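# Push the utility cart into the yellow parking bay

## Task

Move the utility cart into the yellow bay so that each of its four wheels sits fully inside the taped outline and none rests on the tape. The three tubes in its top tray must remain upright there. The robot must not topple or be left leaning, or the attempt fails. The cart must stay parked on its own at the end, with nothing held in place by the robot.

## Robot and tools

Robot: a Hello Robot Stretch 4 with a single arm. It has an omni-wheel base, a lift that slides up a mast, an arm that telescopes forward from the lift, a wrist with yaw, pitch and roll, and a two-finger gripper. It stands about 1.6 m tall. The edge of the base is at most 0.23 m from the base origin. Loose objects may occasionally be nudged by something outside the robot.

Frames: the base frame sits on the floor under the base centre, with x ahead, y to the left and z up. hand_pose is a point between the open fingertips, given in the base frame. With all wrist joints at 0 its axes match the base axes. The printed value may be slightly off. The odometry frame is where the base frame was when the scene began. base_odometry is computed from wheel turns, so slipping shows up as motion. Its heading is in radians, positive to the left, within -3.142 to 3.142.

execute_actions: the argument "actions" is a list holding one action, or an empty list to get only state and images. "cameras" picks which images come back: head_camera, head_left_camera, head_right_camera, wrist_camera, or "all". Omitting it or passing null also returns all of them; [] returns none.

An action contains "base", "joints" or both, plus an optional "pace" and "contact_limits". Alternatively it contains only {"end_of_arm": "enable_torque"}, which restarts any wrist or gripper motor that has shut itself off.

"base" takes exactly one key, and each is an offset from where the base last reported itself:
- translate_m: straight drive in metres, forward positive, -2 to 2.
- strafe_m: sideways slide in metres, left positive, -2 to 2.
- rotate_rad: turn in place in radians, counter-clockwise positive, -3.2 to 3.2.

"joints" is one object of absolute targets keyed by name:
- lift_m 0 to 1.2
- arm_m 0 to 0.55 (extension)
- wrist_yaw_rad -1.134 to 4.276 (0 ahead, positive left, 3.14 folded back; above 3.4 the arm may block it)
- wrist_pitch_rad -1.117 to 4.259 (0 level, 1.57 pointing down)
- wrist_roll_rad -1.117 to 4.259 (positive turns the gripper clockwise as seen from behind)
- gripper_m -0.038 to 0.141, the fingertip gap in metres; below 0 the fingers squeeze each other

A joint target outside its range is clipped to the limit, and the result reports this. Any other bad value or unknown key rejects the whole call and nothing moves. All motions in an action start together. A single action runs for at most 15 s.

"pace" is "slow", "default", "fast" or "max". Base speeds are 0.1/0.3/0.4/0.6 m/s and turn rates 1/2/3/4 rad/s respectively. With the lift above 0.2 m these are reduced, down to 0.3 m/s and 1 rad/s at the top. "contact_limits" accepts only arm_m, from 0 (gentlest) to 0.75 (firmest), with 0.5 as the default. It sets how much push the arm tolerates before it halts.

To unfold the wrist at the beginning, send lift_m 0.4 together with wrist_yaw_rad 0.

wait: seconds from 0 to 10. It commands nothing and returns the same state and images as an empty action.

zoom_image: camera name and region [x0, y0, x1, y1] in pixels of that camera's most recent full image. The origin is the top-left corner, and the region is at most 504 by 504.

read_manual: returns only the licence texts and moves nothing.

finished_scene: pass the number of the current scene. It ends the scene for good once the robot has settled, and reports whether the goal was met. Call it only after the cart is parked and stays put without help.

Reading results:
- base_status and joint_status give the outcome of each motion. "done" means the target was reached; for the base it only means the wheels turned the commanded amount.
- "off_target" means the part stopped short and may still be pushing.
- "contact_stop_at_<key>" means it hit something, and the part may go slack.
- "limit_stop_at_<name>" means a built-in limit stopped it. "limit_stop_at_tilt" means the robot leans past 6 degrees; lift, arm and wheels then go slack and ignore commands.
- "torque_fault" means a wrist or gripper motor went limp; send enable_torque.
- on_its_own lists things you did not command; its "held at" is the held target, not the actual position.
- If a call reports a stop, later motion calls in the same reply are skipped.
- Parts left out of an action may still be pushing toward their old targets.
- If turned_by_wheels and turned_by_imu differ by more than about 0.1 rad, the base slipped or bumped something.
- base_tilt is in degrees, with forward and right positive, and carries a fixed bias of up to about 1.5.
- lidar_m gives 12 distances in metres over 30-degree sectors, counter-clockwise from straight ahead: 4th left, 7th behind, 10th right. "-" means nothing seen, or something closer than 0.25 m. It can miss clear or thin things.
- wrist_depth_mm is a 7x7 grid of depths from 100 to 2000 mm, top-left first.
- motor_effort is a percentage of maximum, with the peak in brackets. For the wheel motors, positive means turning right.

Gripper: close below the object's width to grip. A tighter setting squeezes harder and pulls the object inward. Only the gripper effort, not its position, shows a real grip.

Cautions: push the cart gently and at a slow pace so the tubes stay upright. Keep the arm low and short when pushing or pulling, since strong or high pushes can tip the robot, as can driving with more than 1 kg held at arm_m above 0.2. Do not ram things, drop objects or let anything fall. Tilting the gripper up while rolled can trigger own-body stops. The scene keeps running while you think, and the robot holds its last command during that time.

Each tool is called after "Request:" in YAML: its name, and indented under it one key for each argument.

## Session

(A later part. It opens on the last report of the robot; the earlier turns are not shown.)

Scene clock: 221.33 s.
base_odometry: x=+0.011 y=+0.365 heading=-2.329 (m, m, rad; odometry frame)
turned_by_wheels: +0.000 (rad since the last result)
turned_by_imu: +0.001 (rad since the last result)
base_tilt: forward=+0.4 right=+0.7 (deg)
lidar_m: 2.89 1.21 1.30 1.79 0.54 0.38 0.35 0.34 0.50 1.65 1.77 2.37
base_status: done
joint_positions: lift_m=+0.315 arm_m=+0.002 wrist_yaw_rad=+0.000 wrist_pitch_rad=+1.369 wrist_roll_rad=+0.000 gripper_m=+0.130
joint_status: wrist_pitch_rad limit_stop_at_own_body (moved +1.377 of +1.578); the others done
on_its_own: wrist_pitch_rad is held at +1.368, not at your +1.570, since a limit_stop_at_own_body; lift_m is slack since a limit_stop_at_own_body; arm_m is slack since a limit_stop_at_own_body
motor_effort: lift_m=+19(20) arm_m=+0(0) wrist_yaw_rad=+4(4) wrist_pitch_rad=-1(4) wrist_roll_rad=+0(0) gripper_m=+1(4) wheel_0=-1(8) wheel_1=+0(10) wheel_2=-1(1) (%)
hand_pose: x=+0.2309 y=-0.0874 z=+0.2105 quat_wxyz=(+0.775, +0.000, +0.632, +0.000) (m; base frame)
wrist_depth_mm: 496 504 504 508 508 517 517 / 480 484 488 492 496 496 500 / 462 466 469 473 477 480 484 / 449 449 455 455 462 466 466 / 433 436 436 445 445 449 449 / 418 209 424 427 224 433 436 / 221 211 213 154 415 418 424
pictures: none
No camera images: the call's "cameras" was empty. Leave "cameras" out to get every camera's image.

Request:
execute_actions:
  actions:
    - {"base":{"translate_m":1.6},"joints":{"arm_m":0.3,"lift_m":0.4},"pace":"fast"}
  cameras: []

Request:
execute_actions:
  actions:
    - {"base":{"rotate_rad":0.3},"joints":{"wrist_pitch_rad":1.57}}

Scene clock: 233.50 s.
base_odometry: x=-1.089 y=-0.797 heading=-2.329 (m, m, rad; odometry frame)
turned_by_wheels: +0.000 (rad since the last result)
turned_by_imu: +0.007 (rad since the last result)
base_tilt: forward=+0.5 right=+0.8 (deg)
lidar_m: 1.24 1.36 2.10 0.93 0.90 2.10 1.98 2.01 1.75 1.67 1.74 1.31
base_status: done
joint_positions: lift_m=+0.400 arm_m=+0.299 wrist_yaw_rad=+0.000 wrist_pitch_rad=+1.369 wrist_roll_rad=+0.000 gripper_m=+0.130
joint_status: all done
on_its_own: wrist_pitch_rad is held at +1.368, not at your +1.570, since a limit_stop_at_own_body
motor_effort: lift_m=+21(27) arm_m=+5(2) wrist_yaw_rad=+2(2) wrist_pitch_rad=-1(2) wrist_roll_rad=-1(1) gripper_m=-1(2) wheel_0=-1(7) wheel_1=+1(7) wheel_2=+2(13) (%)
hand_pose: x=+0.5279 y=-0.0874 z=+0.2954 quat_wxyz=(+0.775, +0.000, +0.632, +0.000) (m; base frame)
wrist_depth_mm: 585 591 603 603 609 615 621 / 564 535 580 580 591 591 597 / 549 484 559 564 564 574 569 / 530 462 539 544 544 554 554 / 517 442 521 525 530 535 539 / 496 209 504 508 225 517 517 / 480 413 488 154 492 496 500
pictures: none
No camera images: the call's "cameras" was empty. Leave "cameras" out to get every camera's image.

Scene clock: 234.57 s.
base_odometry: x=-1.089 y=-0.797 heading=-2.029 (m, m, rad; odometry frame)
turned_by_wheels: +0.300 (rad since the last result)
turned_by_imu: +0.296 (rad since the last result)
base_tilt: forward=+0.5 right=+0.7 (deg)
lidar_m: 1.28 1.57 2.02 0.89 0.98 1.95 1.94 1.93 1.68 1.68 2.03 1.25
base_status: done
joint_positions: lift_m=+0.400 arm_m=+0.299 wrist_yaw_rad=+0.000 wrist_pitch_rad=+1.570 wrist_roll_rad=+0.000 gripper_m=+0.130
joint_status: all done
motor_effort: lift_m=+21(21) arm_m=+5(5) wrist_yaw_rad=+2(3) wrist_pitch_rad=+1(4) wrist_roll_rad=+0(0) gripper_m=-2(0) wheel_0=-1(7) wheel_1=+0(6) wheel_2=-1(8) (%)
hand_pose: x=+0.4704 y=-0.0874 z=+0.2896 quat_wxyz=(+0.707, +0.000, +0.707, +0.000) (m; base frame)
wrist_depth_mm: 512 512 517 521 525 530 530 / 512 517 517 517 525 525 535 / 512 512 517 521 521 525 525 / 508 512 512 517 521 525 530 / 508 508 512 517 517 517 525 / 504 209 436 517 224 521 521 / 504 508 508 154 517 517 521
pictures: head_camera, head_left_camera, head_right_camera, wrist_camera
Images, in order (width x height): head_camera 420x560, head_left_camera 420x672, head_right_camera 420x672, wrist_camera 616x392.

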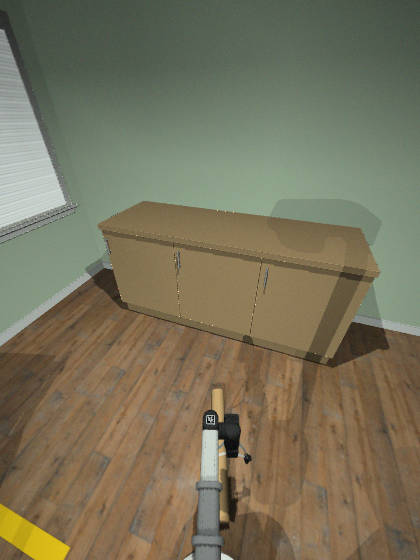

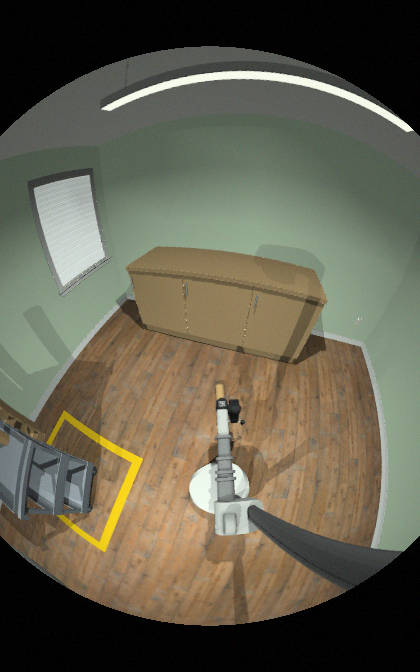

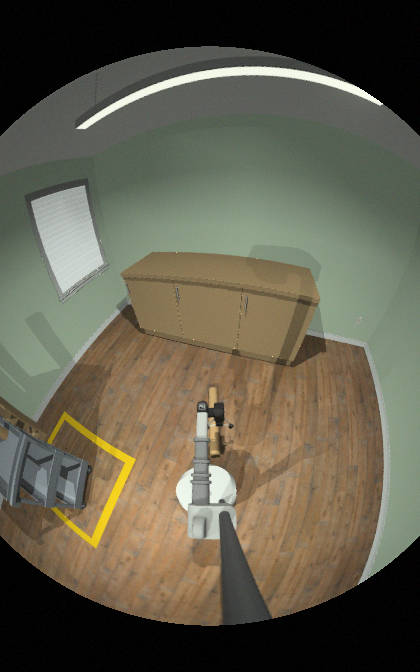

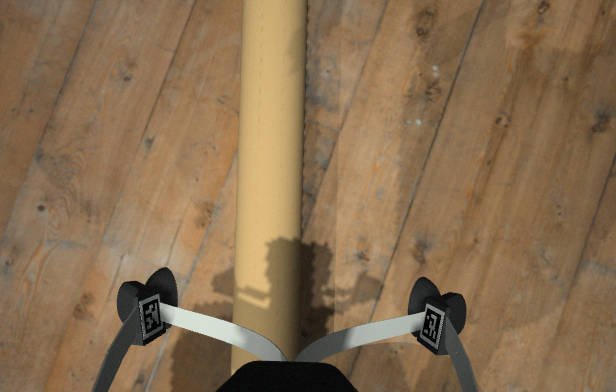

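Request:
execute_actions:
  actions:
    - {"base":{"strafe_m":0.035},"joints":{"arm_m":0.4,"lift_m":0.25}}
  cameras: []

Request:
execute_actions:
  actions:
    - {"joints":{"lift_m":0.155}}
  cameras: ["wrist_camera"]

Request:
execute_actions:
  actions:
    - {"joints":{"gripper_m":0.025}}
  cameras: ["wrist_camera"]

Request:
execute_actions:
  actions:
    - {"joints":{"lift_m":0.7}}
  cameras: ["wrist_camera","head_camera"]

Scene clock: 243.73 s.
base_odometry: x=-1.057 y=-0.813 heading=-2.029 (m, m, rad; odometry frame)
turned_by_wheels: +0.000 (rad since the last result)
turned_by_imu: +0.002 (rad since the last result)
base_tilt: forward=+0.5 right=+0.7 (deg)
lidar_m: 1.28 1.57 1.98 0.87 0.91 1.95 1.95 1.93 1.71 1.73 2.08 1.26
base_status: done
joint_positions: lift_m=+0.250 arm_m=+0.399 wrist_yaw_rad=+0.000 wrist_pitch_rad=+1.570 wrist_roll_rad=+0.000 gripper_m=+0.130
joint_status: all done
motor_effort: lift_m=+16(21) arm_m=+5(5) wrist_yaw_rad=+3(2) wrist_pitch_rad=+0(0) wrist_roll_rad=+0(0) gripper_m=-2(2) wheel_0=+0(10) wheel_1=-2(8) wheel_2=+0(0) (%)
hand_pose: x=+0.5703 y=-0.0874 z=+0.1399 quat_wxyz=(+0.707, +0.000, +0.707, +0.000) (m; base frame)
wrist_depth_mm: 364 364 368 290 373 373 377 / 362 364 366 289 370 373 375 / 362 364 366 289 368 373 375 / 359 362 364 287 368 370 370 / 357 362 362 285 366 368 370 / 359 209 304 285 224 366 370 / 357 359 359 154 364 366 368
pictures: none
No camera images: the call's "cameras" was empty. Leave "cameras" out to get every camera's image.

Scene clock: 245.13 s.
base_odometry: x=-1.057 y=-0.813 heading=-2.029 (m, m, rad; odometry frame)
turned_by_wheels: +0.000 (rad since the last result)
turned_by_imu: +0.001 (rad since the last result)
base_tilt: forward=+0.4 right=+0.8 (deg)
lidar_m: 1.30 1.56 1.99 0.85 0.91 1.97 1.97 1.98 1.69 1.72 2.02 1.26
base_status: not commanded
joint_positions: lift_m=+0.155 arm_m=+0.399 wrist_yaw_rad=+0.000 wrist_pitch_rad=+1.570 wrist_roll_rad=+0.000 gripper_m=+0.130
joint_status: all done
motor_effort: lift_m=+16(17) arm_m=+5(5) wrist_yaw_rad=+2(2) wrist_pitch_rad=+0(1) wrist_roll_rad=-1(1) gripper_m=-2(1) wheel_0=+0(0) wheel_1=-2(2) wheel_2=+0(0) (%)
hand_pose: x=+0.5703 y=-0.0874 z=+0.0449 quat_wxyz=(+0.707, +0.000, +0.707, +0.000) (m; base frame)
wrist_depth_mm: 268 270 271 191 276 276 277 / 267 270 271 190 273 276 277 / 266 268 270 189 273 274 277 / 266 268 270 189 272 273 274 / 265 267 267 189 271 273 273 / 264 209 193 188 225 272 273 / 264 265 236 154 270 272 272
pictures: wrist_camera
Images, in order (width x height): wrist_camera 616x392.

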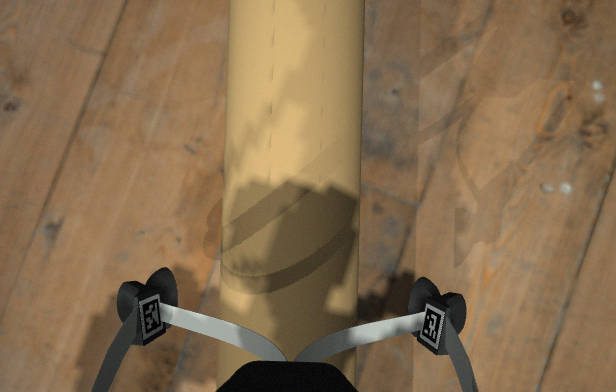

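Scene clock: 247.10 s.
base_odometry: x=-1.057 y=-0.813 heading=-2.029 (m, m, rad; odometry frame)
turned_by_wheels: +0.000 (rad since the last result)
turned_by_imu: +0.001 (rad since the last result)
base_tilt: forward=+0.4 right=+0.7 (deg)
lidar_m: 0.39 1.53 1.99 0.86 0.91 1.98 1.96 1.95 1.72 1.73 2.05 1.28
base_status: not commanded
joint_positions: lift_m=+0.155 arm_m=+0.399 wrist_yaw_rad=+0.000 wrist_pitch_rad=+1.570 wrist_roll_rad=+0.000 gripper_m=+0.026
joint_status: all done
motor_effort: lift_m=+18(18) arm_m=+5(5) wrist_yaw_rad=+3(1) wrist_pitch_rad=+0(2) wrist_roll_rad=+0(0) gripper_m=-25(20) wheel_0=+0(0) wheel_1=-2(2) wheel_2=+0(0) (%)
hand_pose: x=+0.5703 y=-0.0874 z=+0.0448 quat_wxyz=(+0.707, +0.000, +0.707, +0.000) (m; base frame)
wrist_depth_mm: 266 270 270 186 273 274 276 / 266 267 268 185 272 273 274 / 266 267 266 183 272 273 274 / 265 266 267 183 271 272 274 / 264 265 266 182 270 272 273 / 264 264 188 180 201 271 272 / 263 264 196 179 267 270 272
pictures: wrist_camera
Images, in order (width x height): wrist_camera 616x392.

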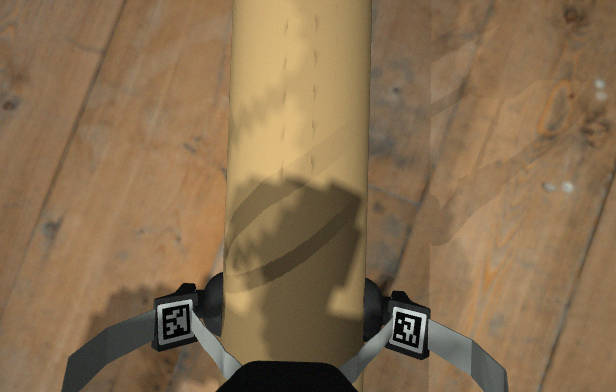

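Scene clock: 250.20 s.
base_odometry: x=-1.057 y=-0.813 heading=-2.029 (m, m, rad; odometry frame)
turned_by_wheels: +0.000 (rad since the last result)
turned_by_imu: +0.001 (rad since the last result)
base_tilt: forward=+0.5 right=+0.8 (deg)
lidar_m: 1.29 1.56 2.00 0.87 0.93 1.95 1.99 1.90 1.73 1.70 2.04 1.26
base_status: not commanded
joint_positions: lift_m=+0.700 arm_m=+0.399 wrist_yaw_rad=+0.000 wrist_pitch_rad=+1.570 wrist_roll_rad=+0.000 gripper_m=+0.025
joint_status: all done
motor_effort: lift_m=+21(25) arm_m=+5(5) wrist_yaw_rad=+3(1) wrist_pitch_rad=+0(3) wrist_roll_rad=+0(1) gripper_m=-5(28) wheel_0=+0(0) wheel_1=-2(2) wheel_2=+0(0) (%)
hand_pose: x=+0.5703 y=-0.0874 z=+0.5895 quat_wxyz=(+0.707, +0.000, +0.707, +0.000) (m; base frame)
wrist_depth_mm: 820 820 820 831 831 842 842 / 809 809 820 820 831 831 842 / 798 809 831 768 831 842 831 / 809 809 820 820 831 831 831 / 809 809 820 820 820 831 831 / 809 809 196 723 820 831 831 / 809 798 809 173 809 820 831
pictures: head_camera, wrist_camera
Images, in order (width x height): head_camera 420x560, wrist_camera 616x392.

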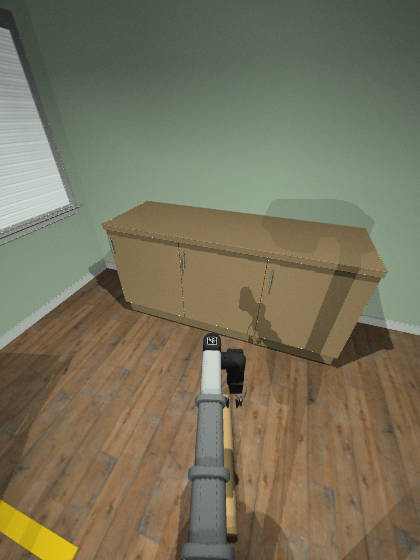

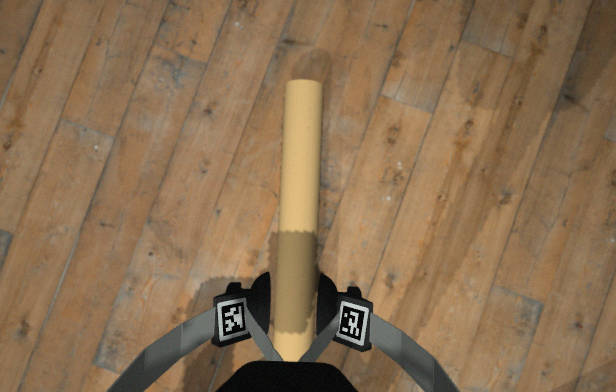

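Request:
execute_actions:
  actions:
    - {"joints":{"lift_m":0.25,"gripper_m":0.13,"arm_m":0.34}}
  cameras: ["wrist_camera"]

Request:
execute_actions:
  actions:
    - {"joints":{"lift_m":0.128}}
  cameras: ["wrist_camera"]

Request:
execute_actions:
  actions:
    - {"joints":{"gripper_m":0.015}}
  cameras: ["wrist_camera"]

Request:
execute_actions:
  actions:
    - {"joints":{"lift_m":0.25},"pace":"slow"}
  cameras: ["wrist_camera","head_camera"]

Scene clock: 258.97 s.
base_odometry: x=-1.057 y=-0.813 heading=-2.029 (m, m, rad; odometry frame)
turned_by_wheels: +0.000 (rad since the last result)
turned_by_imu: +0.002 (rad since the last result)
base_tilt: forward=+0.5 right=+0.7 (deg)
lidar_m: 1.27 1.55 1.98 0.87 0.93 1.95 1.98 1.94 1.70 1.73 2.05 1.28
base_status: not commanded
joint_positions: lift_m=+0.250 arm_m=+0.341 wrist_yaw_rad=+0.000 wrist_pitch_rad=+1.570 wrist_roll_rad=+0.000 gripper_m=+0.130
joint_status: all done
motor_effort: lift_m=+16(23) arm_m=-5(5) wrist_yaw_rad=+2(2) wrist_pitch_rad=+0(1) wrist_roll_rad=+1(1) gripper_m=+2(4) wheel_0=+0(0) wheel_1=-2(2) wheel_2=+0(0) (%)
hand_pose: x=+0.5120 y=-0.0874 z=+0.1399 quat_wxyz=(+0.707, +0.000, +0.707, +0.000) (m; base frame)
wrist_depth_mm: 364 364 366 291 373 375 377 / 364 364 366 289 370 373 375 / 362 364 366 286 370 373 373 / 359 362 364 287 368 370 373 / 359 362 362 287 368 370 373 / 357 208 362 286 225 370 370 / 357 359 359 154 364 366 368
pictures: wrist_camera
Images, in order (width x height): wrist_camera 616x392.

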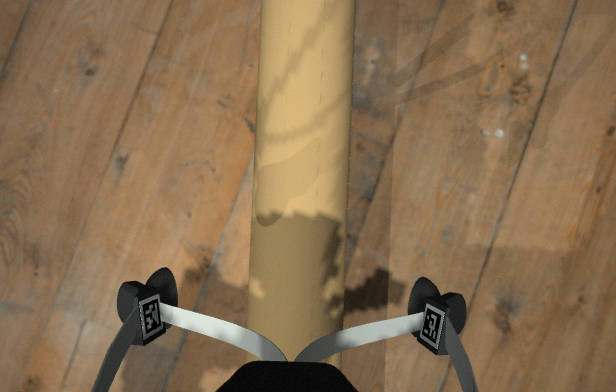

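Scene clock: 260.53 s.
base_odometry: x=-1.057 y=-0.813 heading=-2.029 (m, m, rad; odometry frame)
turned_by_wheels: +0.000 (rad since the last result)
turned_by_imu: +0.001 (rad since the last result)
base_tilt: forward=+0.4 right=+0.8 (deg)
lidar_m: 1.29 1.56 1.98 0.86 0.92 1.97 1.96 1.97 1.70 1.72 2.06 1.28
base_status: not commanded
joint_positions: lift_m=+0.128 arm_m=+0.341 wrist_yaw_rad=+0.000 wrist_pitch_rad=+1.570 wrist_roll_rad=+0.000 gripper_m=+0.130
joint_status: all done
motor_effort: lift_m=+16(18) arm_m=-5(5) wrist_yaw_rad=+1(1) wrist_pitch_rad=+1(0) wrist_roll_rad=-1(1) gripper_m=+0(1) wheel_0=+0(0) wheel_1=-2(2) wheel_2=+0(0) (%)
hand_pose: x=+0.5120 y=-0.0874 z=+0.0179 quat_wxyz=(+0.707, +0.000, +0.707, +0.000) (m; base frame)
wrist_depth_mm: 242 243 244 163 248 248 251 / 241 242 243 163 247 248 250 / 240 242 243 162 245 248 248 / 240 240 242 162 245 246 248 / 238 241 190 161 244 246 247 / 238 209 175 161 193 245 247 / 237 239 209 154 243 245 246
pictures: wrist_camera
Images, in order (width x height): wrist_camera 616x392.

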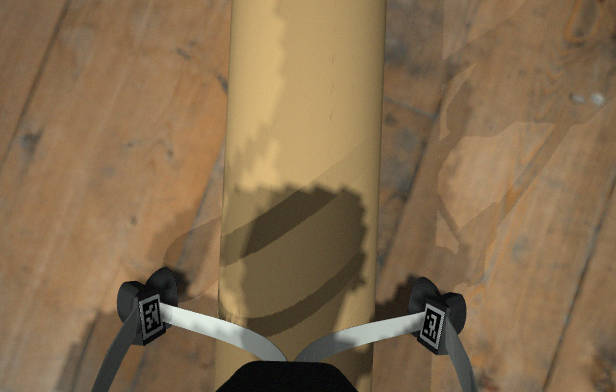

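Scene clock: 262.60 s.
base_odometry: x=-1.057 y=-0.813 heading=-2.029 (m, m, rad; odometry frame)
turned_by_wheels: +0.000 (rad since the last result)
turned_by_imu: +0.001 (rad since the last result)
base_tilt: forward=+0.5 right=+0.7 (deg)
lidar_m: 0.27 1.54 1.98 0.88 0.91 1.96 1.96 1.97 1.72 1.73 2.07 0.27
base_status: not commanded
joint_positions: lift_m=+0.128 arm_m=+0.341 wrist_yaw_rad=+0.000 wrist_pitch_rad=+1.570 wrist_roll_rad=+0.000 gripper_m=+0.015
joint_status: all done
motor_effort: lift_m=+18(18) arm_m=-5(5) wrist_yaw_rad=+1(2) wrist_pitch_rad=+0(3) wrist_roll_rad=+0(0) gripper_m=-24(18) wheel_0=+0(0) wheel_1=-2(2) wheel_2=+0(0) (%)
hand_pose: x=+0.5120 y=-0.0874 z=+0.0178 quat_wxyz=(+0.707, +0.000, +0.707, +0.000) (m; base frame)
wrist_depth_mm: 240 242 242 151 245 247 248 / 239 241 175 150 245 246 248 / 238 240 167 148 244 246 247 / 238 239 162 146 244 245 247 / 238 239 158 145 243 244 245 / 236 237 154 143 183 244 244 / 236 237 154 142 181 242 245
pictures: wrist_camera
Images, in order (width x height): wrist_camera 616x392.

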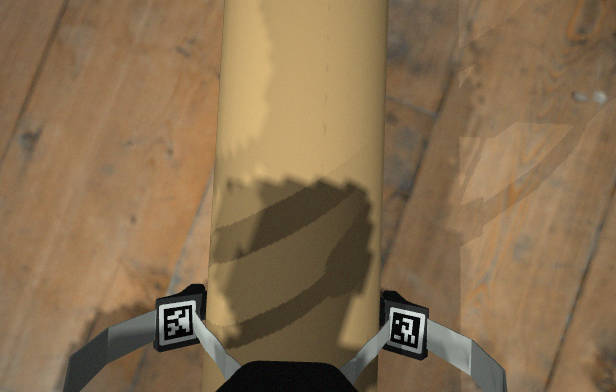

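Scene clock: 264.43 s.
base_odometry: x=-1.057 y=-0.813 heading=-2.029 (m, m, rad; odometry frame)
turned_by_wheels: +0.000 (rad since the last result)
turned_by_imu: +0.001 (rad since the last result)
base_tilt: forward=+0.6 right=+0.7 (deg)
lidar_m: 0.27 1.58 1.99 0.87 0.93 1.94 1.97 1.94 1.71 1.72 2.04 0.27
base_status: not commanded
joint_positions: lift_m=+0.250 arm_m=+0.341 wrist_yaw_rad=+0.000 wrist_pitch_rad=+1.571 wrist_roll_rad=+0.000 gripper_m=+0.015
joint_status: all done
motor_effort: lift_m=+24(17) arm_m=-5(5) wrist_yaw_rad=+1(3) wrist_pitch_rad=-3(4) wrist_roll_rad=-1(0) gripper_m=-22(23) wheel_0=+0(0) wheel_1=-2(2) wheel_2=+0(0) (%)
hand_pose: x=+0.5116 y=-0.0874 z=+0.1393 quat_wxyz=(+0.707, +0.000, +0.707, +0.000) (m; base frame)
wrist_depth_mm: 362 362 366 196 370 370 373 / 362 362 364 183 366 370 373 / 359 362 364 171 368 373 370 / 357 359 188 161 366 368 368 / 357 359 167 152 366 368 370 / 355 357 154 144 183 366 368 / 355 357 146 138 181 364 368
pictures: head_camera, wrist_camera
Images, in order (width x height): head_camera 420x560, wrist_camera 616x392.

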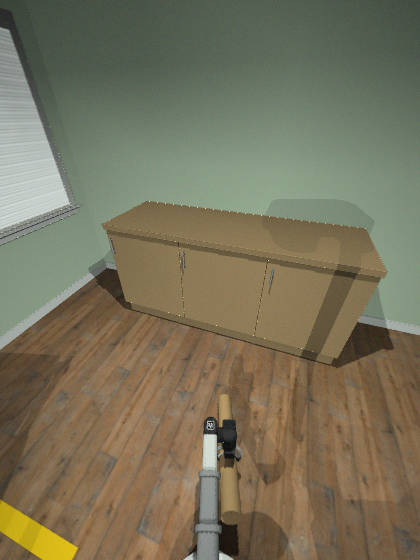

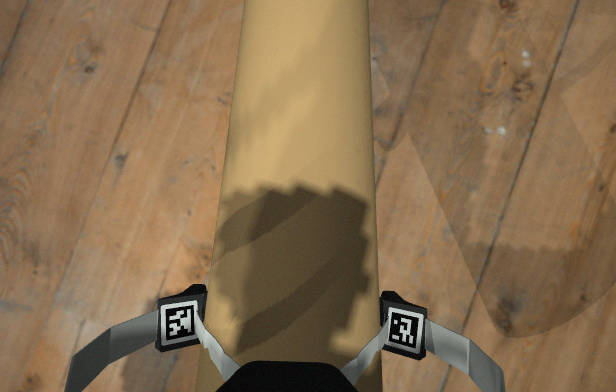

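Request:
execute_actions:
  actions:
    - {"joints":{"lift_m":0.128},"pace":"slow"}
  cameras: []

Request:
execute_actions:
  actions:
    - {"joints":{"gripper_m":0.13}}
  cameras: []

Request:
execute_actions:
  actions:
    - {"joints":{"arm_m":0.44}}
  cameras: ["wrist_camera","head_camera"]

Request:
execute_actions:
  actions:
    - {"joints":{"gripper_m":0.01}}
  cameras: []

Request:
execute_actions:
  actions:
    - {"joints":{"lift_m":0.3},"pace":"slow"}
  cameras: ["wrist_camera","head_camera"]

Scene clock: 272.50 s.
base_odometry: x=-1.057 y=-0.813 heading=-2.029 (m, m, rad; odometry frame)
turned_by_wheels: +0.000 (rad since the last result)
turned_by_imu: +0.002 (rad since the last result)
base_tilt: forward=+0.4 right=+0.8 (deg)
lidar_m: 0.27 1.57 1.98 0.85 0.94 1.97 1.97 1.97 1.70 1.73 2.06 0.30
base_status: not commanded
joint_positions: lift_m=+0.128 arm_m=+0.341 wrist_yaw_rad=+0.000 wrist_pitch_rad=+1.570 wrist_roll_rad=+0.000 gripper_m=+0.015
joint_status: all done
motor_effort: lift_m=+18(25) arm_m=-5(5) wrist_yaw_rad=+1(0) wrist_pitch_rad=+1(5) wrist_roll_rad=+0(1) gripper_m=-19(22) wheel_0=+0(0) wheel_1=-2(2) wheel_2=-1(0) (%)
hand_pose: x=+0.5121 y=-0.0874 z=+0.0178 quat_wxyz=(+0.708, +0.000, +0.707, +0.000) (m; base frame)
wrist_depth_mm: 241 242 243 150 246 247 248 / 240 241 171 147 245 247 248 / 239 241 164 146 244 245 247 / 238 240 159 144 244 245 247 / 238 239 155 142 243 244 246 / 237 238 151 141 182 244 245 / 237 237 151 139 181 242 244
pictures: none
No camera images: the call's "cameras" was empty. Leave "cameras" out to get every camera's image.

Scene clock: 274.57 s.
base_odometry: x=-1.057 y=-0.813 heading=-2.029 (m, m, rad; odometry frame)
turned_by_wheels: +0.000 (rad since the last result)
turned_by_imu: +0.001 (rad since the last result)
base_tilt: forward=+0.4 right=+0.7 (deg)
lidar_m: 1.28 1.54 1.99 0.87 0.90 1.94 1.94 1.96 1.71 1.71 2.04 1.26
base_status: not commanded
joint_positions: lift_m=+0.128 arm_m=+0.341 wrist_yaw_rad=+0.000 wrist_pitch_rad=+1.571 wrist_roll_rad=+0.000 gripper_m=+0.130
joint_status: all done
motor_effort: lift_m=+18(18) arm_m=-5(5) wrist_yaw_rad=+1(3) wrist_pitch_rad=-2(3) wrist_roll_rad=+1(0) gripper_m=-3(18) wheel_0=+0(0) wheel_1=-2(2) wheel_2=+0(0) (%)
hand_pose: x=+0.5118 y=-0.0874 z=+0.0178 quat_wxyz=(+0.707, +0.000, +0.707, +0.000) (m; base frame)
wrist_depth_mm: 243 245 245 165 249 251 253 / 242 244 245 164 248 250 252 / 242 243 244 164 248 249 250 / 241 242 243 164 247 249 250 / 240 241 184 163 246 248 249 / 239 240 180 162 195 246 248 / 238 240 180 149 244 246 247
pictures: none
No camera images: the call's "cameras" was empty. Leave "cameras" out to get every camera's image.

Scene clock: 275.83 s.
base_odometry: x=-1.057 y=-0.813 heading=-2.029 (m, m, rad; odometry frame)
turned_by_wheels: +0.000 (rad since the last result)
turned_by_imu: +0.001 (rad since the last result)
base_tilt: forward=+0.4 right=+0.8 (deg)
lidar_m: 1.29 1.54 1.98 0.86 0.92 1.95 1.95 1.97 1.70 1.73 2.06 1.28
base_status: not commanded
joint_positions: lift_m=+0.128 arm_m=+0.439 wrist_yaw_rad=+0.000 wrist_pitch_rad=+1.570 wrist_roll_rad=+0.000 gripper_m=+0.130
joint_status: all done
motor_effort: lift_m=+18(18) arm_m=+5(7) wrist_yaw_rad=+2(7) wrist_pitch_rad=+1(25) wrist_roll_rad=+2(1) gripper_m=-4(3) wheel_0=+0(0) wheel_1=-1(2) wheel_2=+0(0) (%)
hand_pose: x=+0.6103 y=-0.0874 z=+0.0178 quat_wxyz=(+0.707, +0.000, +0.707, +0.000) (m; base frame)
wrist_depth_mm: 241 242 243 163 247 248 249 / 241 242 243 163 246 248 249 / 240 241 242 162 245 247 248 / 239 240 241 161 245 246 248 / 237 239 240 161 244 245 246 / 237 209 175 160 192 245 246 / 236 238 210 154 243 244 245
pictures: head_camera, wrist_camera
Images, in order (width x height): head_camera 420x560, wrist_camera 616x392.

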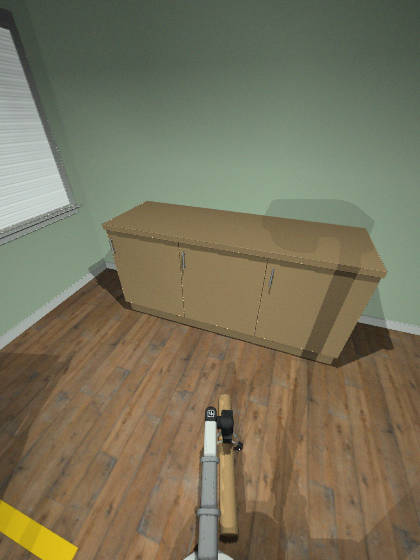

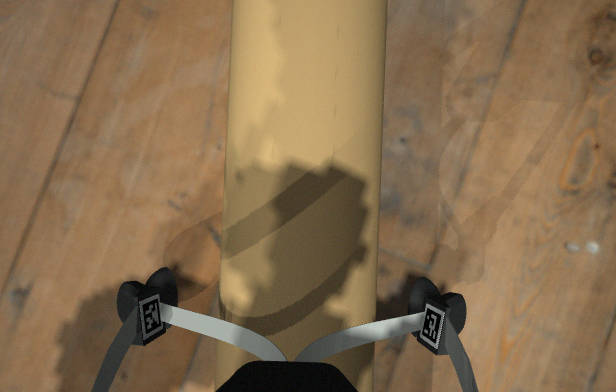

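Scene clock: 277.93 s.
base_odometry: x=-1.057 y=-0.813 heading=-2.029 (m, m, rad; odometry frame)
turned_by_wheels: +0.000 (rad since the last result)
turned_by_imu: +0.001 (rad since the last result)
base_tilt: forward=+0.4 right=+0.8 (deg)
lidar_m: 0.38 1.54 1.99 0.87 0.93 1.95 1.98 1.95 1.73 1.71 2.06 1.26
base_status: not commanded
joint_positions: lift_m=+0.128 arm_m=+0.439 wrist_yaw_rad=+0.000 wrist_pitch_rad=+1.570 wrist_roll_rad=+0.000 gripper_m=+0.010
joint_status: all done
motor_effort: lift_m=+18(18) arm_m=+5(5) wrist_yaw_rad=+3(1) wrist_pitch_rad=+1(3) wrist_roll_rad=+1(1) gripper_m=-24(22) wheel_0=+0(0) wheel_1=-1(1) wheel_2=+0(0) (%)
hand_pose: x=+0.6103 y=-0.0874 z=+0.0178 quat_wxyz=(+0.707, +0.000, +0.707, +0.000) (m; base frame)
wrist_depth_mm: 240 241 152 135 245 247 248 / 239 241 151 136 245 247 247 / 239 239 151 137 244 246 247 / 237 239 151 138 244 245 246 / 237 239 150 139 242 245 245 / 237 237 150 139 182 244 244 / 236 237 151 139 182 242 244
pictures: none
No camera images: the call's "cameras" was empty. Leave "cameras" out to get every camera's image.

Scene clock: 280.10 s.
base_odometry: x=-1.057 y=-0.813 heading=-2.029 (m, m, rad; odometry frame)
turned_by_wheels: +0.000 (rad since the last result)
turned_by_imu: +0.001 (rad since the last result)
base_tilt: forward=+0.5 right=+0.7 (deg)
lidar_m: 0.29 1.56 1.98 0.88 0.92 1.95 1.97 1.98 1.71 1.71 2.00 0.29
base_status: not commanded
joint_positions: lift_m=+0.300 arm_m=+0.439 wrist_yaw_rad=+0.000 wrist_pitch_rad=+1.569 wrist_roll_rad=+0.000 gripper_m=+0.010
joint_status: all done
motor_effort: lift_m=+24(22) arm_m=+5(5) wrist_yaw_rad=+3(1) wrist_pitch_rad=+4(4) wrist_roll_rad=+1(1) gripper_m=-26(26) wheel_0=+0(1) wheel_1=-1(1) wheel_2=+0(0) (%)
hand_pose: x=+0.6106 y=-0.0874 z=+0.1893 quat_wxyz=(+0.708, +0.000, +0.706, +0.000) (m; base frame)
wrist_depth_mm: 410 413 110 104 113 424 427 / 410 413 115 108 120 421 424 / 410 413 120 113 128 421 424 / 407 410 126 118 140 421 421 / 404 407 132 123 415 418 418 / 404 404 138 129 177 415 418 / 404 407 150 132 181 415 418
pictures: head_camera, wrist_camera
Images, in order (width x height): head_camera 420x560, wrist_camera 616x392.

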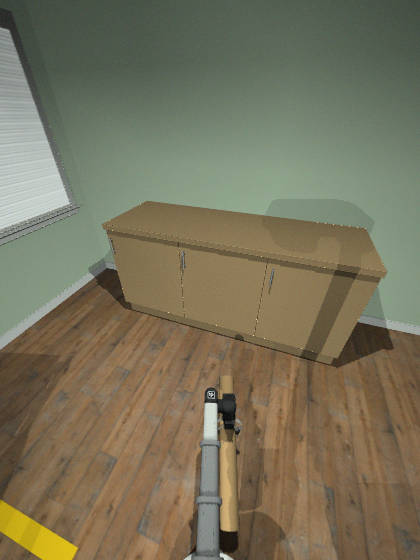

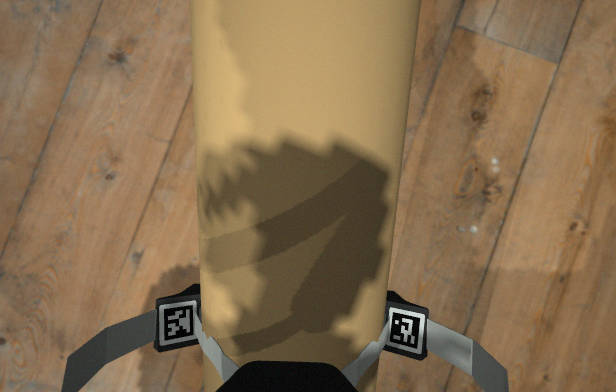

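Good. Raise and pitch up.

Request:
execute_actions:
  actions:
    - {"joints":{"lift_m":0.6,"wrist_pitch_rad":0.8,"arm_m":0.3},"pace":"slow"}
  cameras: ["wrist_camera"]

Request:
execute_actions:
  actions:
    - {"joints":{"lift_m":0.7,"wrist_pitch_rad":0.0,"arm_m":0.1},"pace":"slow"}

Scene clock: 286.23 s.
base_odometry: x=-1.057 y=-0.813 heading=-2.029 (m, m, rad; odometry frame)
turned_by_wheels: +0.000 (rad since the last result)
turned_by_imu: +0.002 (rad since the last result)
base_tilt: forward=+0.3 right=+0.7 (deg)
lidar_m: 0.41 1.57 1.98 0.87 0.94 1.97 1.97 1.97 1.71 1.73 2.04 0.47
base_status: not commanded
joint_positions: lift_m=+0.600 arm_m=+0.301 wrist_yaw_rad=+0.000 wrist_pitch_rad=+0.805 wrist_roll_rad=+0.000 gripper_m=+0.010
joint_status: all done
motor_effort: lift_m=+24(25) arm_m=-5(7) wrist_yaw_rad=+2(1) wrist_pitch_rad=-15(15) wrist_roll_rad=+1(1) gripper_m=-23(21) wheel_0=+0(0) wheel_1=-2(2) wheel_2=+0(0) (%)
hand_pose: x=+0.6717 y=-0.0874 z=+0.5698 quat_wxyz=(+0.920, +0.000, +0.392, +0.000) (m; base frame)
wrist_depth_mm: 1078 976 110 103 113 699 654 / 1397 1098 115 108 120 768 723 / 1229 1255 120 112 128 854 788 / 1042 1060 125 117 140 1008 854 / 917 931 131 123 917 976 976 / 820 831 138 129 178 854 866 / 723 715 150 132 181 732 778
pictures: wrist_camera
Images, in order (width x height): wrist_camera 616x392.

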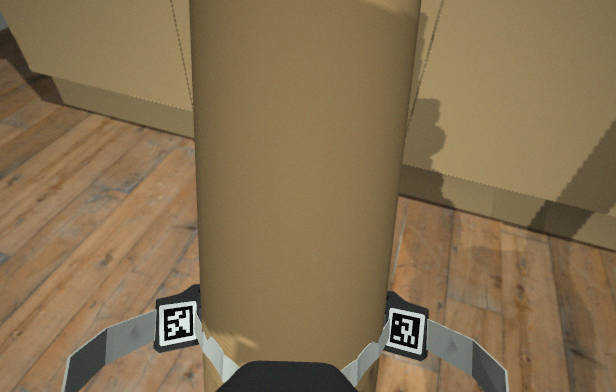

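Scene clock: 289.53 s.
base_odometry: x=-1.057 y=-0.813 heading=-2.029 (m, m, rad; odometry frame)
turned_by_wheels: +0.000 (rad since the last result)
turned_by_imu: +0.001 (rad since the last result)
base_tilt: forward=+0.5 right=+0.7 (deg)
lidar_m: 0.39 1.53 1.99 0.86 0.94 1.94 1.96 1.95 1.71 1.71 2.06 0.42
base_status: not commanded
joint_positions: lift_m=+0.700 arm_m=+0.101 wrist_yaw_rad=+0.000 wrist_pitch_rad=+0.009 wrist_roll_rad=+0.000 gripper_m=+0.010
joint_status: all done
on_its_own: wrist_pitch_rad is at rest, and its effort (-26) is outside its rest range (-23 to +23)
motor_effort: lift_m=+24(25) arm_m=-5(5) wrist_yaw_rad=+3(1) wrist_pitch_rad=-26(27) wrist_roll_rad=+1(0) gripper_m=-23(21) wheel_0=+0(0) wheel_1=-1(1) wheel_2=+1(0) (%)
hand_pose: x=+0.5603 y=-0.0874 z=+0.8751 quat_wxyz=(+1.000, +0.000, +0.005, +0.000) (m; base frame)
wrist_depth_mm: - - 112 105 115 1499 1430 / - 1983 116 109 121 1499 1430 / - - 121 113 130 1499 1397 / 1983 1983 126 118 142 1499 1430 / 1983 1229 132 123 946 904 854 / 1983 1205 138 129 177 904 854 / 1808 1205 149 132 180 878 854
pictures: head_camera, head_left_camera, head_right_camera, wrist_camera
Images, in order (width x height): head_camera 420x560, head_left_camera 420x672, head_right_camera 420x672, wrist_camera 616x392.

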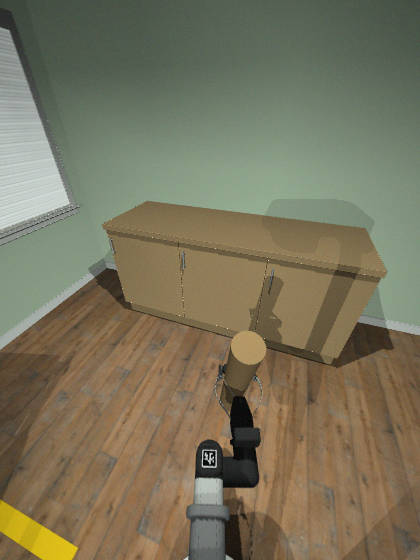

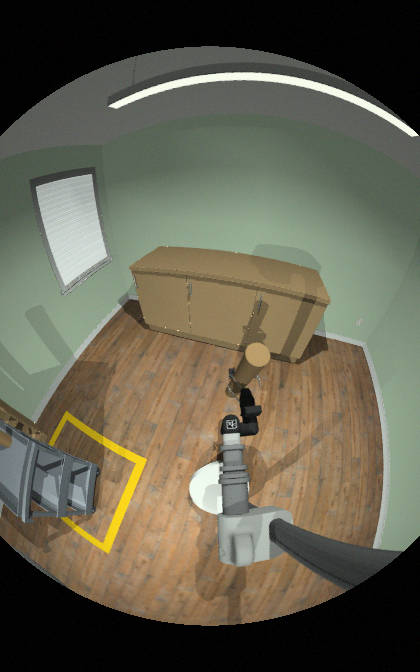

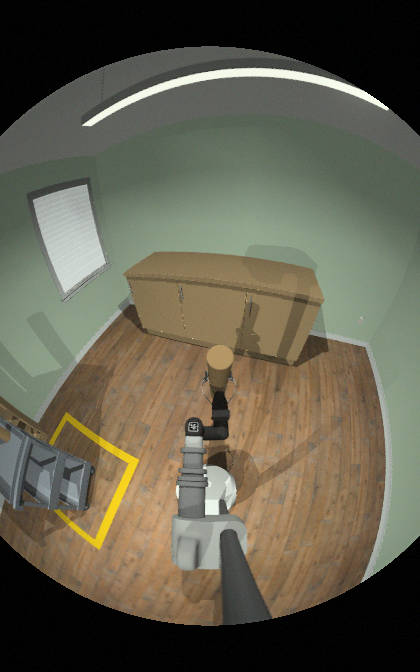

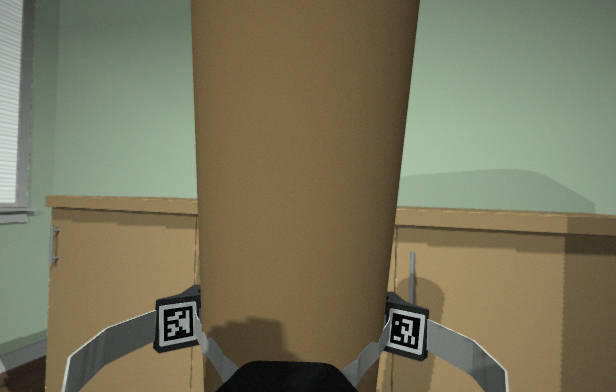

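Request:
execute_actions:
  actions:
    - {"joints":{"lift_m":0.36,"wrist_pitch_rad":0.28}}
  cameras: ["head_camera","head_left_camera"]

Scene clock: 295.87 s.
base_odometry: x=-1.057 y=-0.813 heading=-2.029 (m, m, rad; odometry frame)
turned_by_wheels: +0.000 (rad since the last result)
turned_by_imu: +0.002 (rad since the last result)
base_tilt: forward=+0.5 right=+0.8 (deg)
lidar_m: 0.45 1.56 2.00 0.87 0.88 1.96 1.96 1.95 1.68 1.73 2.06 1.28
base_status: not commanded
joint_positions: lift_m=+0.360 arm_m=+0.101 wrist_yaw_rad=+0.000 wrist_pitch_rad=+0.289 wrist_roll_rad=+0.000 gripper_m=+0.010
joint_status: all done
on_its_own: wrist_pitch_rad is at rest, and its effort (-25) is outside its rest range (-23 to +23)
motor_effort: lift_m=+19(25) arm_m=-5(5) wrist_yaw_rad=+3(0) wrist_pitch_rad=-25(31) wrist_roll_rad=+1(2) gripper_m=-22(21) wheel_0=+0(0) wheel_1=-1(2) wheel_2=+0(0) (%)
hand_pose: x=+0.5483 y=-0.0874 z=+0.4561 quat_wxyz=(+0.990, +0.000, +0.144, +0.000) (m; base frame)
wrist_depth_mm: 1229 1118 117 109 120 831 798 / 1863 1182 121 113 127 866 820 / 1921 1229 125 117 135 891 854 / 1756 1308 130 121 149 931 878 / 1308 1336 135 125 1008 960 904 / 991 991 140 131 177 1025 976 / 788 741 150 133 180 788 854
pictures: head_camera, head_left_camera
Images, in order (width x height): head_camera 420x560, head_left_camera 420x672.

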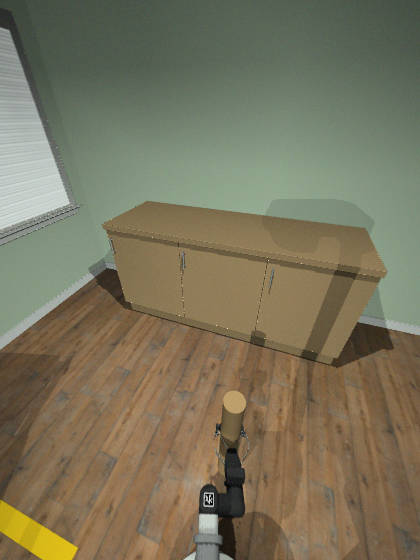

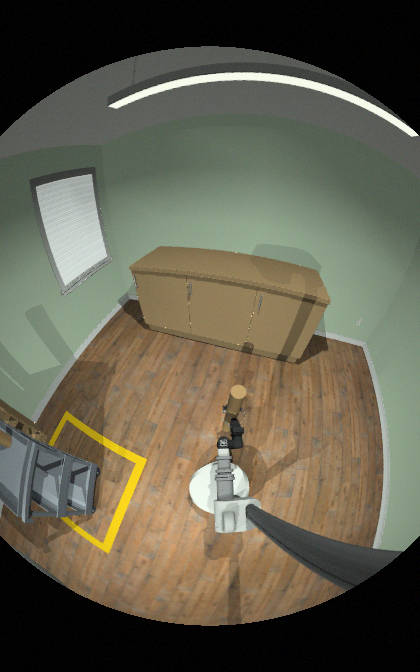

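Request:
execute_actions:
  actions:
    - {"joints":{"lift_m":0.31,"wrist_pitch_rad":0.245},"pace":"slow"}
  cameras: []

Request:
execute_actions:
  actions:
    - {"joints":{"lift_m":0.29},"pace":"slow"}
  cameras: []

Scene clock: 300.00 s.
base_odometry: x=-1.057 y=-0.813 heading=-2.029 (m, m, rad; odometry frame)
turned_by_wheels: +0.000 (rad since the last result)
turned_by_imu: +0.002 (rad since the last result)
base_tilt: forward=+0.4 right=+0.9 (deg)
lidar_m: 0.44 1.57 1.99 0.87 0.92 1.95 1.96 1.98 1.68 1.71 2.02 1.27
base_status: not commanded
joint_positions: lift_m=+0.310 arm_m=+0.101 wrist_yaw_rad=+0.000 wrist_pitch_rad=+0.254 wrist_roll_rad=+0.000 gripper_m=+0.010
joint_status: all done
on_its_own: wrist_pitch_rad is at rest, and its effort (-25) is outside its rest range (-23 to +23)
motor_effort: lift_m=+19(21) arm_m=-5(5) wrist_yaw_rad=+3(3) wrist_pitch_rad=-25(31) wrist_roll_rad=-1(0) gripper_m=-23(20) wheel_0=+0(0) wheel_1=-1(1) wheel_2=+0(0) (%)
hand_pose: x=+0.5510 y=-0.0874 z=+0.4158 quat_wxyz=(+0.992, +0.000, +0.127, +0.000) (m; base frame)
wrist_depth_mm: 1255 1138 115 108 118 842 798 / 1863 1160 120 112 125 878 831 / 1921 1229 124 116 133 891 854 / 1808 1308 129 120 147 917 866 / 1308 1308 134 125 991 946 891 / 960 976 140 130 177 1008 960 / 750 707 150 133 181 741 820
pictures: none
No camera images: the call's "cameras" was empty. Leave "cameras" out to get every camera's image.

Scene clock: 300.93 s.
base_odometry: x=-1.057 y=-0.813 heading=-2.029 (m, m, rad; odometry frame)
turned_by_wheels: +0.000 (rad since the last result)
turned_by_imu: +0.000 (rad since the last result)
base_tilt: forward=+0.6 right=+0.7 (deg)
lidar_m: 0.42 1.55 1.98 0.87 0.92 1.96 1.98 1.98 1.70 1.72 2.07 1.27
base_status: not commanded
joint_positions: lift_m=+0.290 arm_m=+0.101 wrist_yaw_rad=+0.000 wrist_pitch_rad=+0.254 wrist_roll_rad=+0.000 gripper_m=+0.010
joint_status: all done
on_its_own: wrist_pitch_rad is at rest, and its effort (-25) is outside its rest range (-23 to +23)
motor_effort: lift_m=+19(20) arm_m=-5(5) wrist_yaw_rad=+3(2) wrist_pitch_rad=-25(25) wrist_roll_rad=+2(1) gripper_m=-26(21) wheel_0=+0(0) wheel_1=-1(2) wheel_2=+0(0) (%)
hand_pose: x=+0.5510 y=-0.0874 z=+0.3958 quat_wxyz=(+0.992, +0.000, +0.127, +0.000) (m; base frame)
wrist_depth_mm: 1229 1118 115 108 118 854 798 / 1863 1182 119 112 125 878 820 / 1921 1229 124 116 133 904 842 / 1756 1308 129 120 147 931 866 / 1255 1281 134 125 991 960 891 / 917 931 140 130 177 1008 960 / 723 676 150 133 180 707 788
pictures: none
No camera images: the call's "cameras" was empty. Leave "cameras" out to get every camera's image.

Request:
execute_actions:
  actions:
    - {"joints":{"lift_m":0.27},"pace":"slow"}
  cameras: []

Scene clock: 303.40 s.
base_odometry: x=-1.057 y=-0.813 heading=-2.029 (m, m, rad; odometry frame)
turned_by_wheels: +0.000 (rad since the last result)
turned_by_imu: +0.001 (rad since the last result)
base_tilt: forward=+0.3 right=+0.7 (deg)
lidar_m: 0.44 1.55 1.99 0.87 0.92 1.94 1.96 1.97 1.68 1.72 2.05 1.28
base_status: not commanded
joint_positions: lift_m=+0.270 arm_m=+0.101 wrist_yaw_rad=+0.000 wrist_pitch_rad=+0.254 wrist_roll_rad=+0.000 gripper_m=+0.010
joint_status: all done
on_its_own: wrist_pitch_rad is at rest, and its effort (-25) is outside its rest range (-23 to +23)
motor_effort: lift_m=+19(20) arm_m=-5(5) wrist_yaw_rad=+2(2) wrist_pitch_rad=-25(25) wrist_roll_rad=+1(2) gripper_m=-20(23) wheel_0=+0(0) wheel_1=-1(1) wheel_2=+0(0) (%)
hand_pose: x=+0.5510 y=-0.0874 z=+0.3758 quat_wxyz=(+0.992, +0.000, +0.127, +0.000) (m; base frame)
wrist_depth_mm: 1229 1138 115 108 118 854 798 / 1921 1182 119 112 125 866 809 / 1921 1229 124 116 133 891 842 / 1708 1308 129 120 146 917 866 / 1205 1229 134 125 991 991 891 / 878 891 140 130 177 960 960 / 691 661 150 133 181 683 750
pictures: none
No camera images: the call's "cameras" was empty. Leave "cameras" out to get every camera's image.

Request:
execute_actions:
  actions:
    - {"joints":{"lift_m":0.25},"pace":"slow"}
  cameras: []

Scene clock: 306.13 s.
base_odometry: x=-1.057 y=-0.813 heading=-2.029 (m, m, rad; odometry frame)
turned_by_wheels: +0.000 (rad since the last result)
turned_by_imu: +0.001 (rad since the last result)
base_tilt: forward=+0.4 right=+0.8 (deg)
lidar_m: 0.45 1.54 2.00 0.87 0.93 1.97 1.99 1.96 1.70 1.70 2.05 1.28
base_status: not commanded
joint_positions: lift_m=+0.250 arm_m=+0.101 wrist_yaw_rad=+0.000 wrist_pitch_rad=+0.254 wrist_roll_rad=+0.000 gripper_m=+0.010
joint_status: all done
on_its_own: wrist_pitch_rad is at rest, and its effort (-25) is outside its rest range (-23 to +23)
motor_effort: lift_m=+19(23) arm_m=-5(5) wrist_yaw_rad=+2(0) wrist_pitch_rad=-25(24) wrist_roll_rad=+2(2) gripper_m=-20(21) wheel_0=+0(0) wheel_1=-2(1) wheel_2=+0(0) (%)
hand_pose: x=+0.5510 y=-0.0874 z=+0.3558 quat_wxyz=(+0.992, +0.000, +0.127, +0.000) (m; base frame)
wrist_depth_mm: 1255 1138 115 108 119 842 798 / 1863 1160 119 112 125 878 820 / 1921 1229 124 116 133 891 842 / 1618 1308 129 120 146 917 866 / 1138 1160 134 125 991 1008 931 / 842 854 140 130 177 917 931 / 661 627 150 133 180 654 723
pictures: none
No camera images: the call's "cameras" was empty. Leave "cameras" out to get every camera's image.

Request:
execute_actions:
  actions:
    - {"joints":{"lift_m":0.23},"pace":"slow"}
  cameras: ["head_camera"]

Scene clock: 309.07 s.
base_odometry: x=-1.057 y=-0.813 heading=-2.029 (m, m, rad; odometry frame)
turned_by_wheels: +0.000 (rad since the last result)
turned_by_imu: +0.001 (rad since the last result)
base_tilt: forward=+0.5 right=+0.7 (deg)
lidar_m: 0.45 1.53 1.95 0.83 0.92 1.97 1.97 1.97 1.70 1.71 2.05 1.28
base_status: not commanded
joint_positions: lift_m=+0.231 arm_m=+0.101 wrist_yaw_rad=+0.001 wrist_pitch_rad=+0.236 wrist_roll_rad=+0.000 gripper_m=+0.010
joint_status: all done
on_its_own: wrist_pitch_rad is at rest, and its effort (+26) is outside its rest range (-23 to +23)
motor_effort: lift_m=+12(22) arm_m=-5(5) wrist_yaw_rad=+1(0) wrist_pitch_rad=+26(26) wrist_roll_rad=+2(1) gripper_m=-20(22) wheel_0=+0(0) wheel_1=-1(1) wheel_2=+0(0) (%)
hand_pose: x=+0.5523 y=-0.0873 z=+0.3413 quat_wxyz=(+0.993, +0.000, +0.118, +0.000) (m; base frame)
wrist_depth_mm: 1281 1160 121 113 125 854 809 / 1863 1182 124 116 132 878 820 / 1921 1229 128 120 140 891 842 / 1708 1308 133 124 946 917 854 / 1182 1229 137 128 991 976 891 / 854 878 142 132 178 946 931 / 668 634 150 134 182 654 732
pictures: head_camera
Images, in order (width x height): head_camera 420x560.

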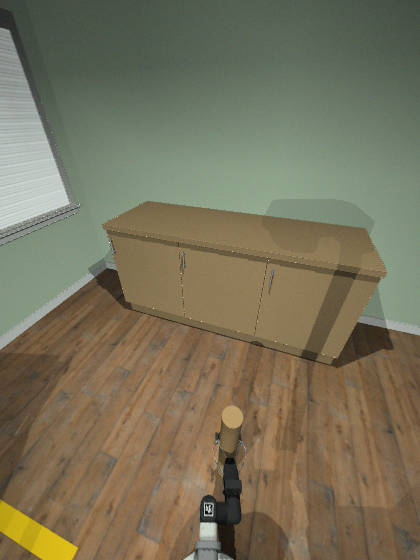

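Request:
execute_actions:
  actions:
    - {"joints":{"lift_m":0.24,"gripper_m":0.13},"pace":"slow"}
  cameras: ["wrist_camera"]

Request:
execute_actions:
  actions:
    - {"joints":{"lift_m":0.19,"wrist_pitch_rad":0,"arm_m":0.08},"pace":"slow"}
  cameras: ["wrist_camera"]

Scene clock: 322.40 s.
base_odometry: x=-1.057 y=-0.813 heading=-2.029 (m, m, rad; odometry frame)
turned_by_wheels: +0.000 (rad since the last result)
turned_by_imu: +0.003 (rad since the last result)
base_tilt: forward=+0.4 right=+0.8 (deg)
lidar_m: 0.45 1.55 1.97 0.86 0.92 1.94 1.96 1.97 1.72 1.71 2.05 1.25
base_status: not commanded
joint_positions: lift_m=+0.240 arm_m=+0.101 wrist_yaw_rad=+0.000 wrist_pitch_rad=+0.247 wrist_roll_rad=+0.000 gripper_m=+0.130
joint_status: all done
motor_effort: lift_m=+21(22) arm_m=-5(5) wrist_yaw_rad=+0(0) wrist_pitch_rad=-6(26) wrist_roll_rad=+2(1) gripper_m=-2(22) wheel_0=+0(1) wheel_1=-1(2) wheel_2=+0(0) (%)
hand_pose: x=+0.5515 y=-0.0873 z=+0.3475 quat_wxyz=(+0.992, +0.000, +0.123, +0.000) (m; base frame)
wrist_depth_mm: 1229 1160 150 135 842 842 809 / 1863 1182 154 139 904 878 820 / 1921 1229 158 143 931 891 842 / 1661 1308 162 147 960 917 866 / 1138 1182 166 151 1042 991 917 / 842 207 170 155 192 878 931 / 661 647 402 153 676 691 715
pictures: wrist_camera
Images, in order (width x height): wrist_camera 616x392.

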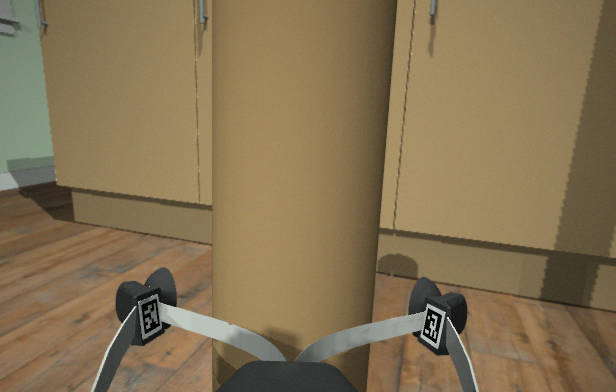

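Scene clock: 323.67 s.
base_odometry: x=-1.057 y=-0.813 heading=-2.029 (m, m, rad; odometry frame)
turned_by_wheels: +0.000 (rad since the last result)
turned_by_imu: +0.000 (rad since the last result)
base_tilt: forward=+0.4 right=+0.7 (deg)
lidar_m: 0.47 1.58 1.99 0.86 0.92 1.93 1.97 1.94 1.70 1.70 2.04 1.29
base_status: not commanded
joint_positions: lift_m=+0.190 arm_m=+0.081 wrist_yaw_rad=+0.000 wrist_pitch_rad=+0.002 wrist_roll_rad=+0.000 gripper_m=+0.130
joint_status: all done
motor_effort: lift_m=+16(20) arm_m=-5(4) wrist_yaw_rad=+3(2) wrist_pitch_rad=-7(12) wrist_roll_rad=+1(0) gripper_m=+0(2) wheel_0=+0(0) wheel_1=-1(1) wheel_2=+0(0) (%)
hand_pose: x=+0.5403 y=-0.0873 z=+0.3677 quat_wxyz=(+1.000, +0.000, +0.001, +0.000) (m; base frame)
wrist_depth_mm: - - 1160 160 976 946 878 / 1921 1281 1160 160 991 946 891 / 1983 1281 183 159 976 931 891 / 1921 1281 178 158 976 931 878 / 1921 1255 174 157 960 931 878 / 1397 205 171 157 193 931 878 / 931 904 508 155 931 946 904
pictures: wrist_camera
Images, in order (width x height): wrist_camera 616x392.

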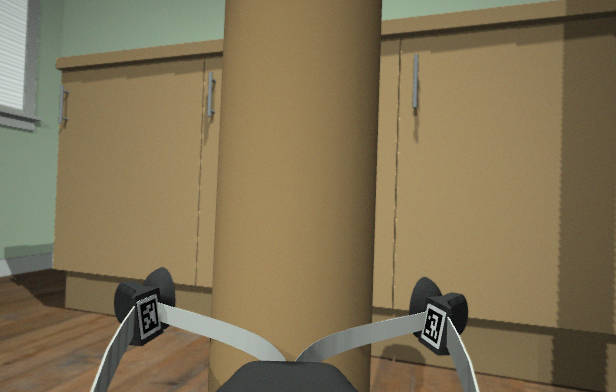

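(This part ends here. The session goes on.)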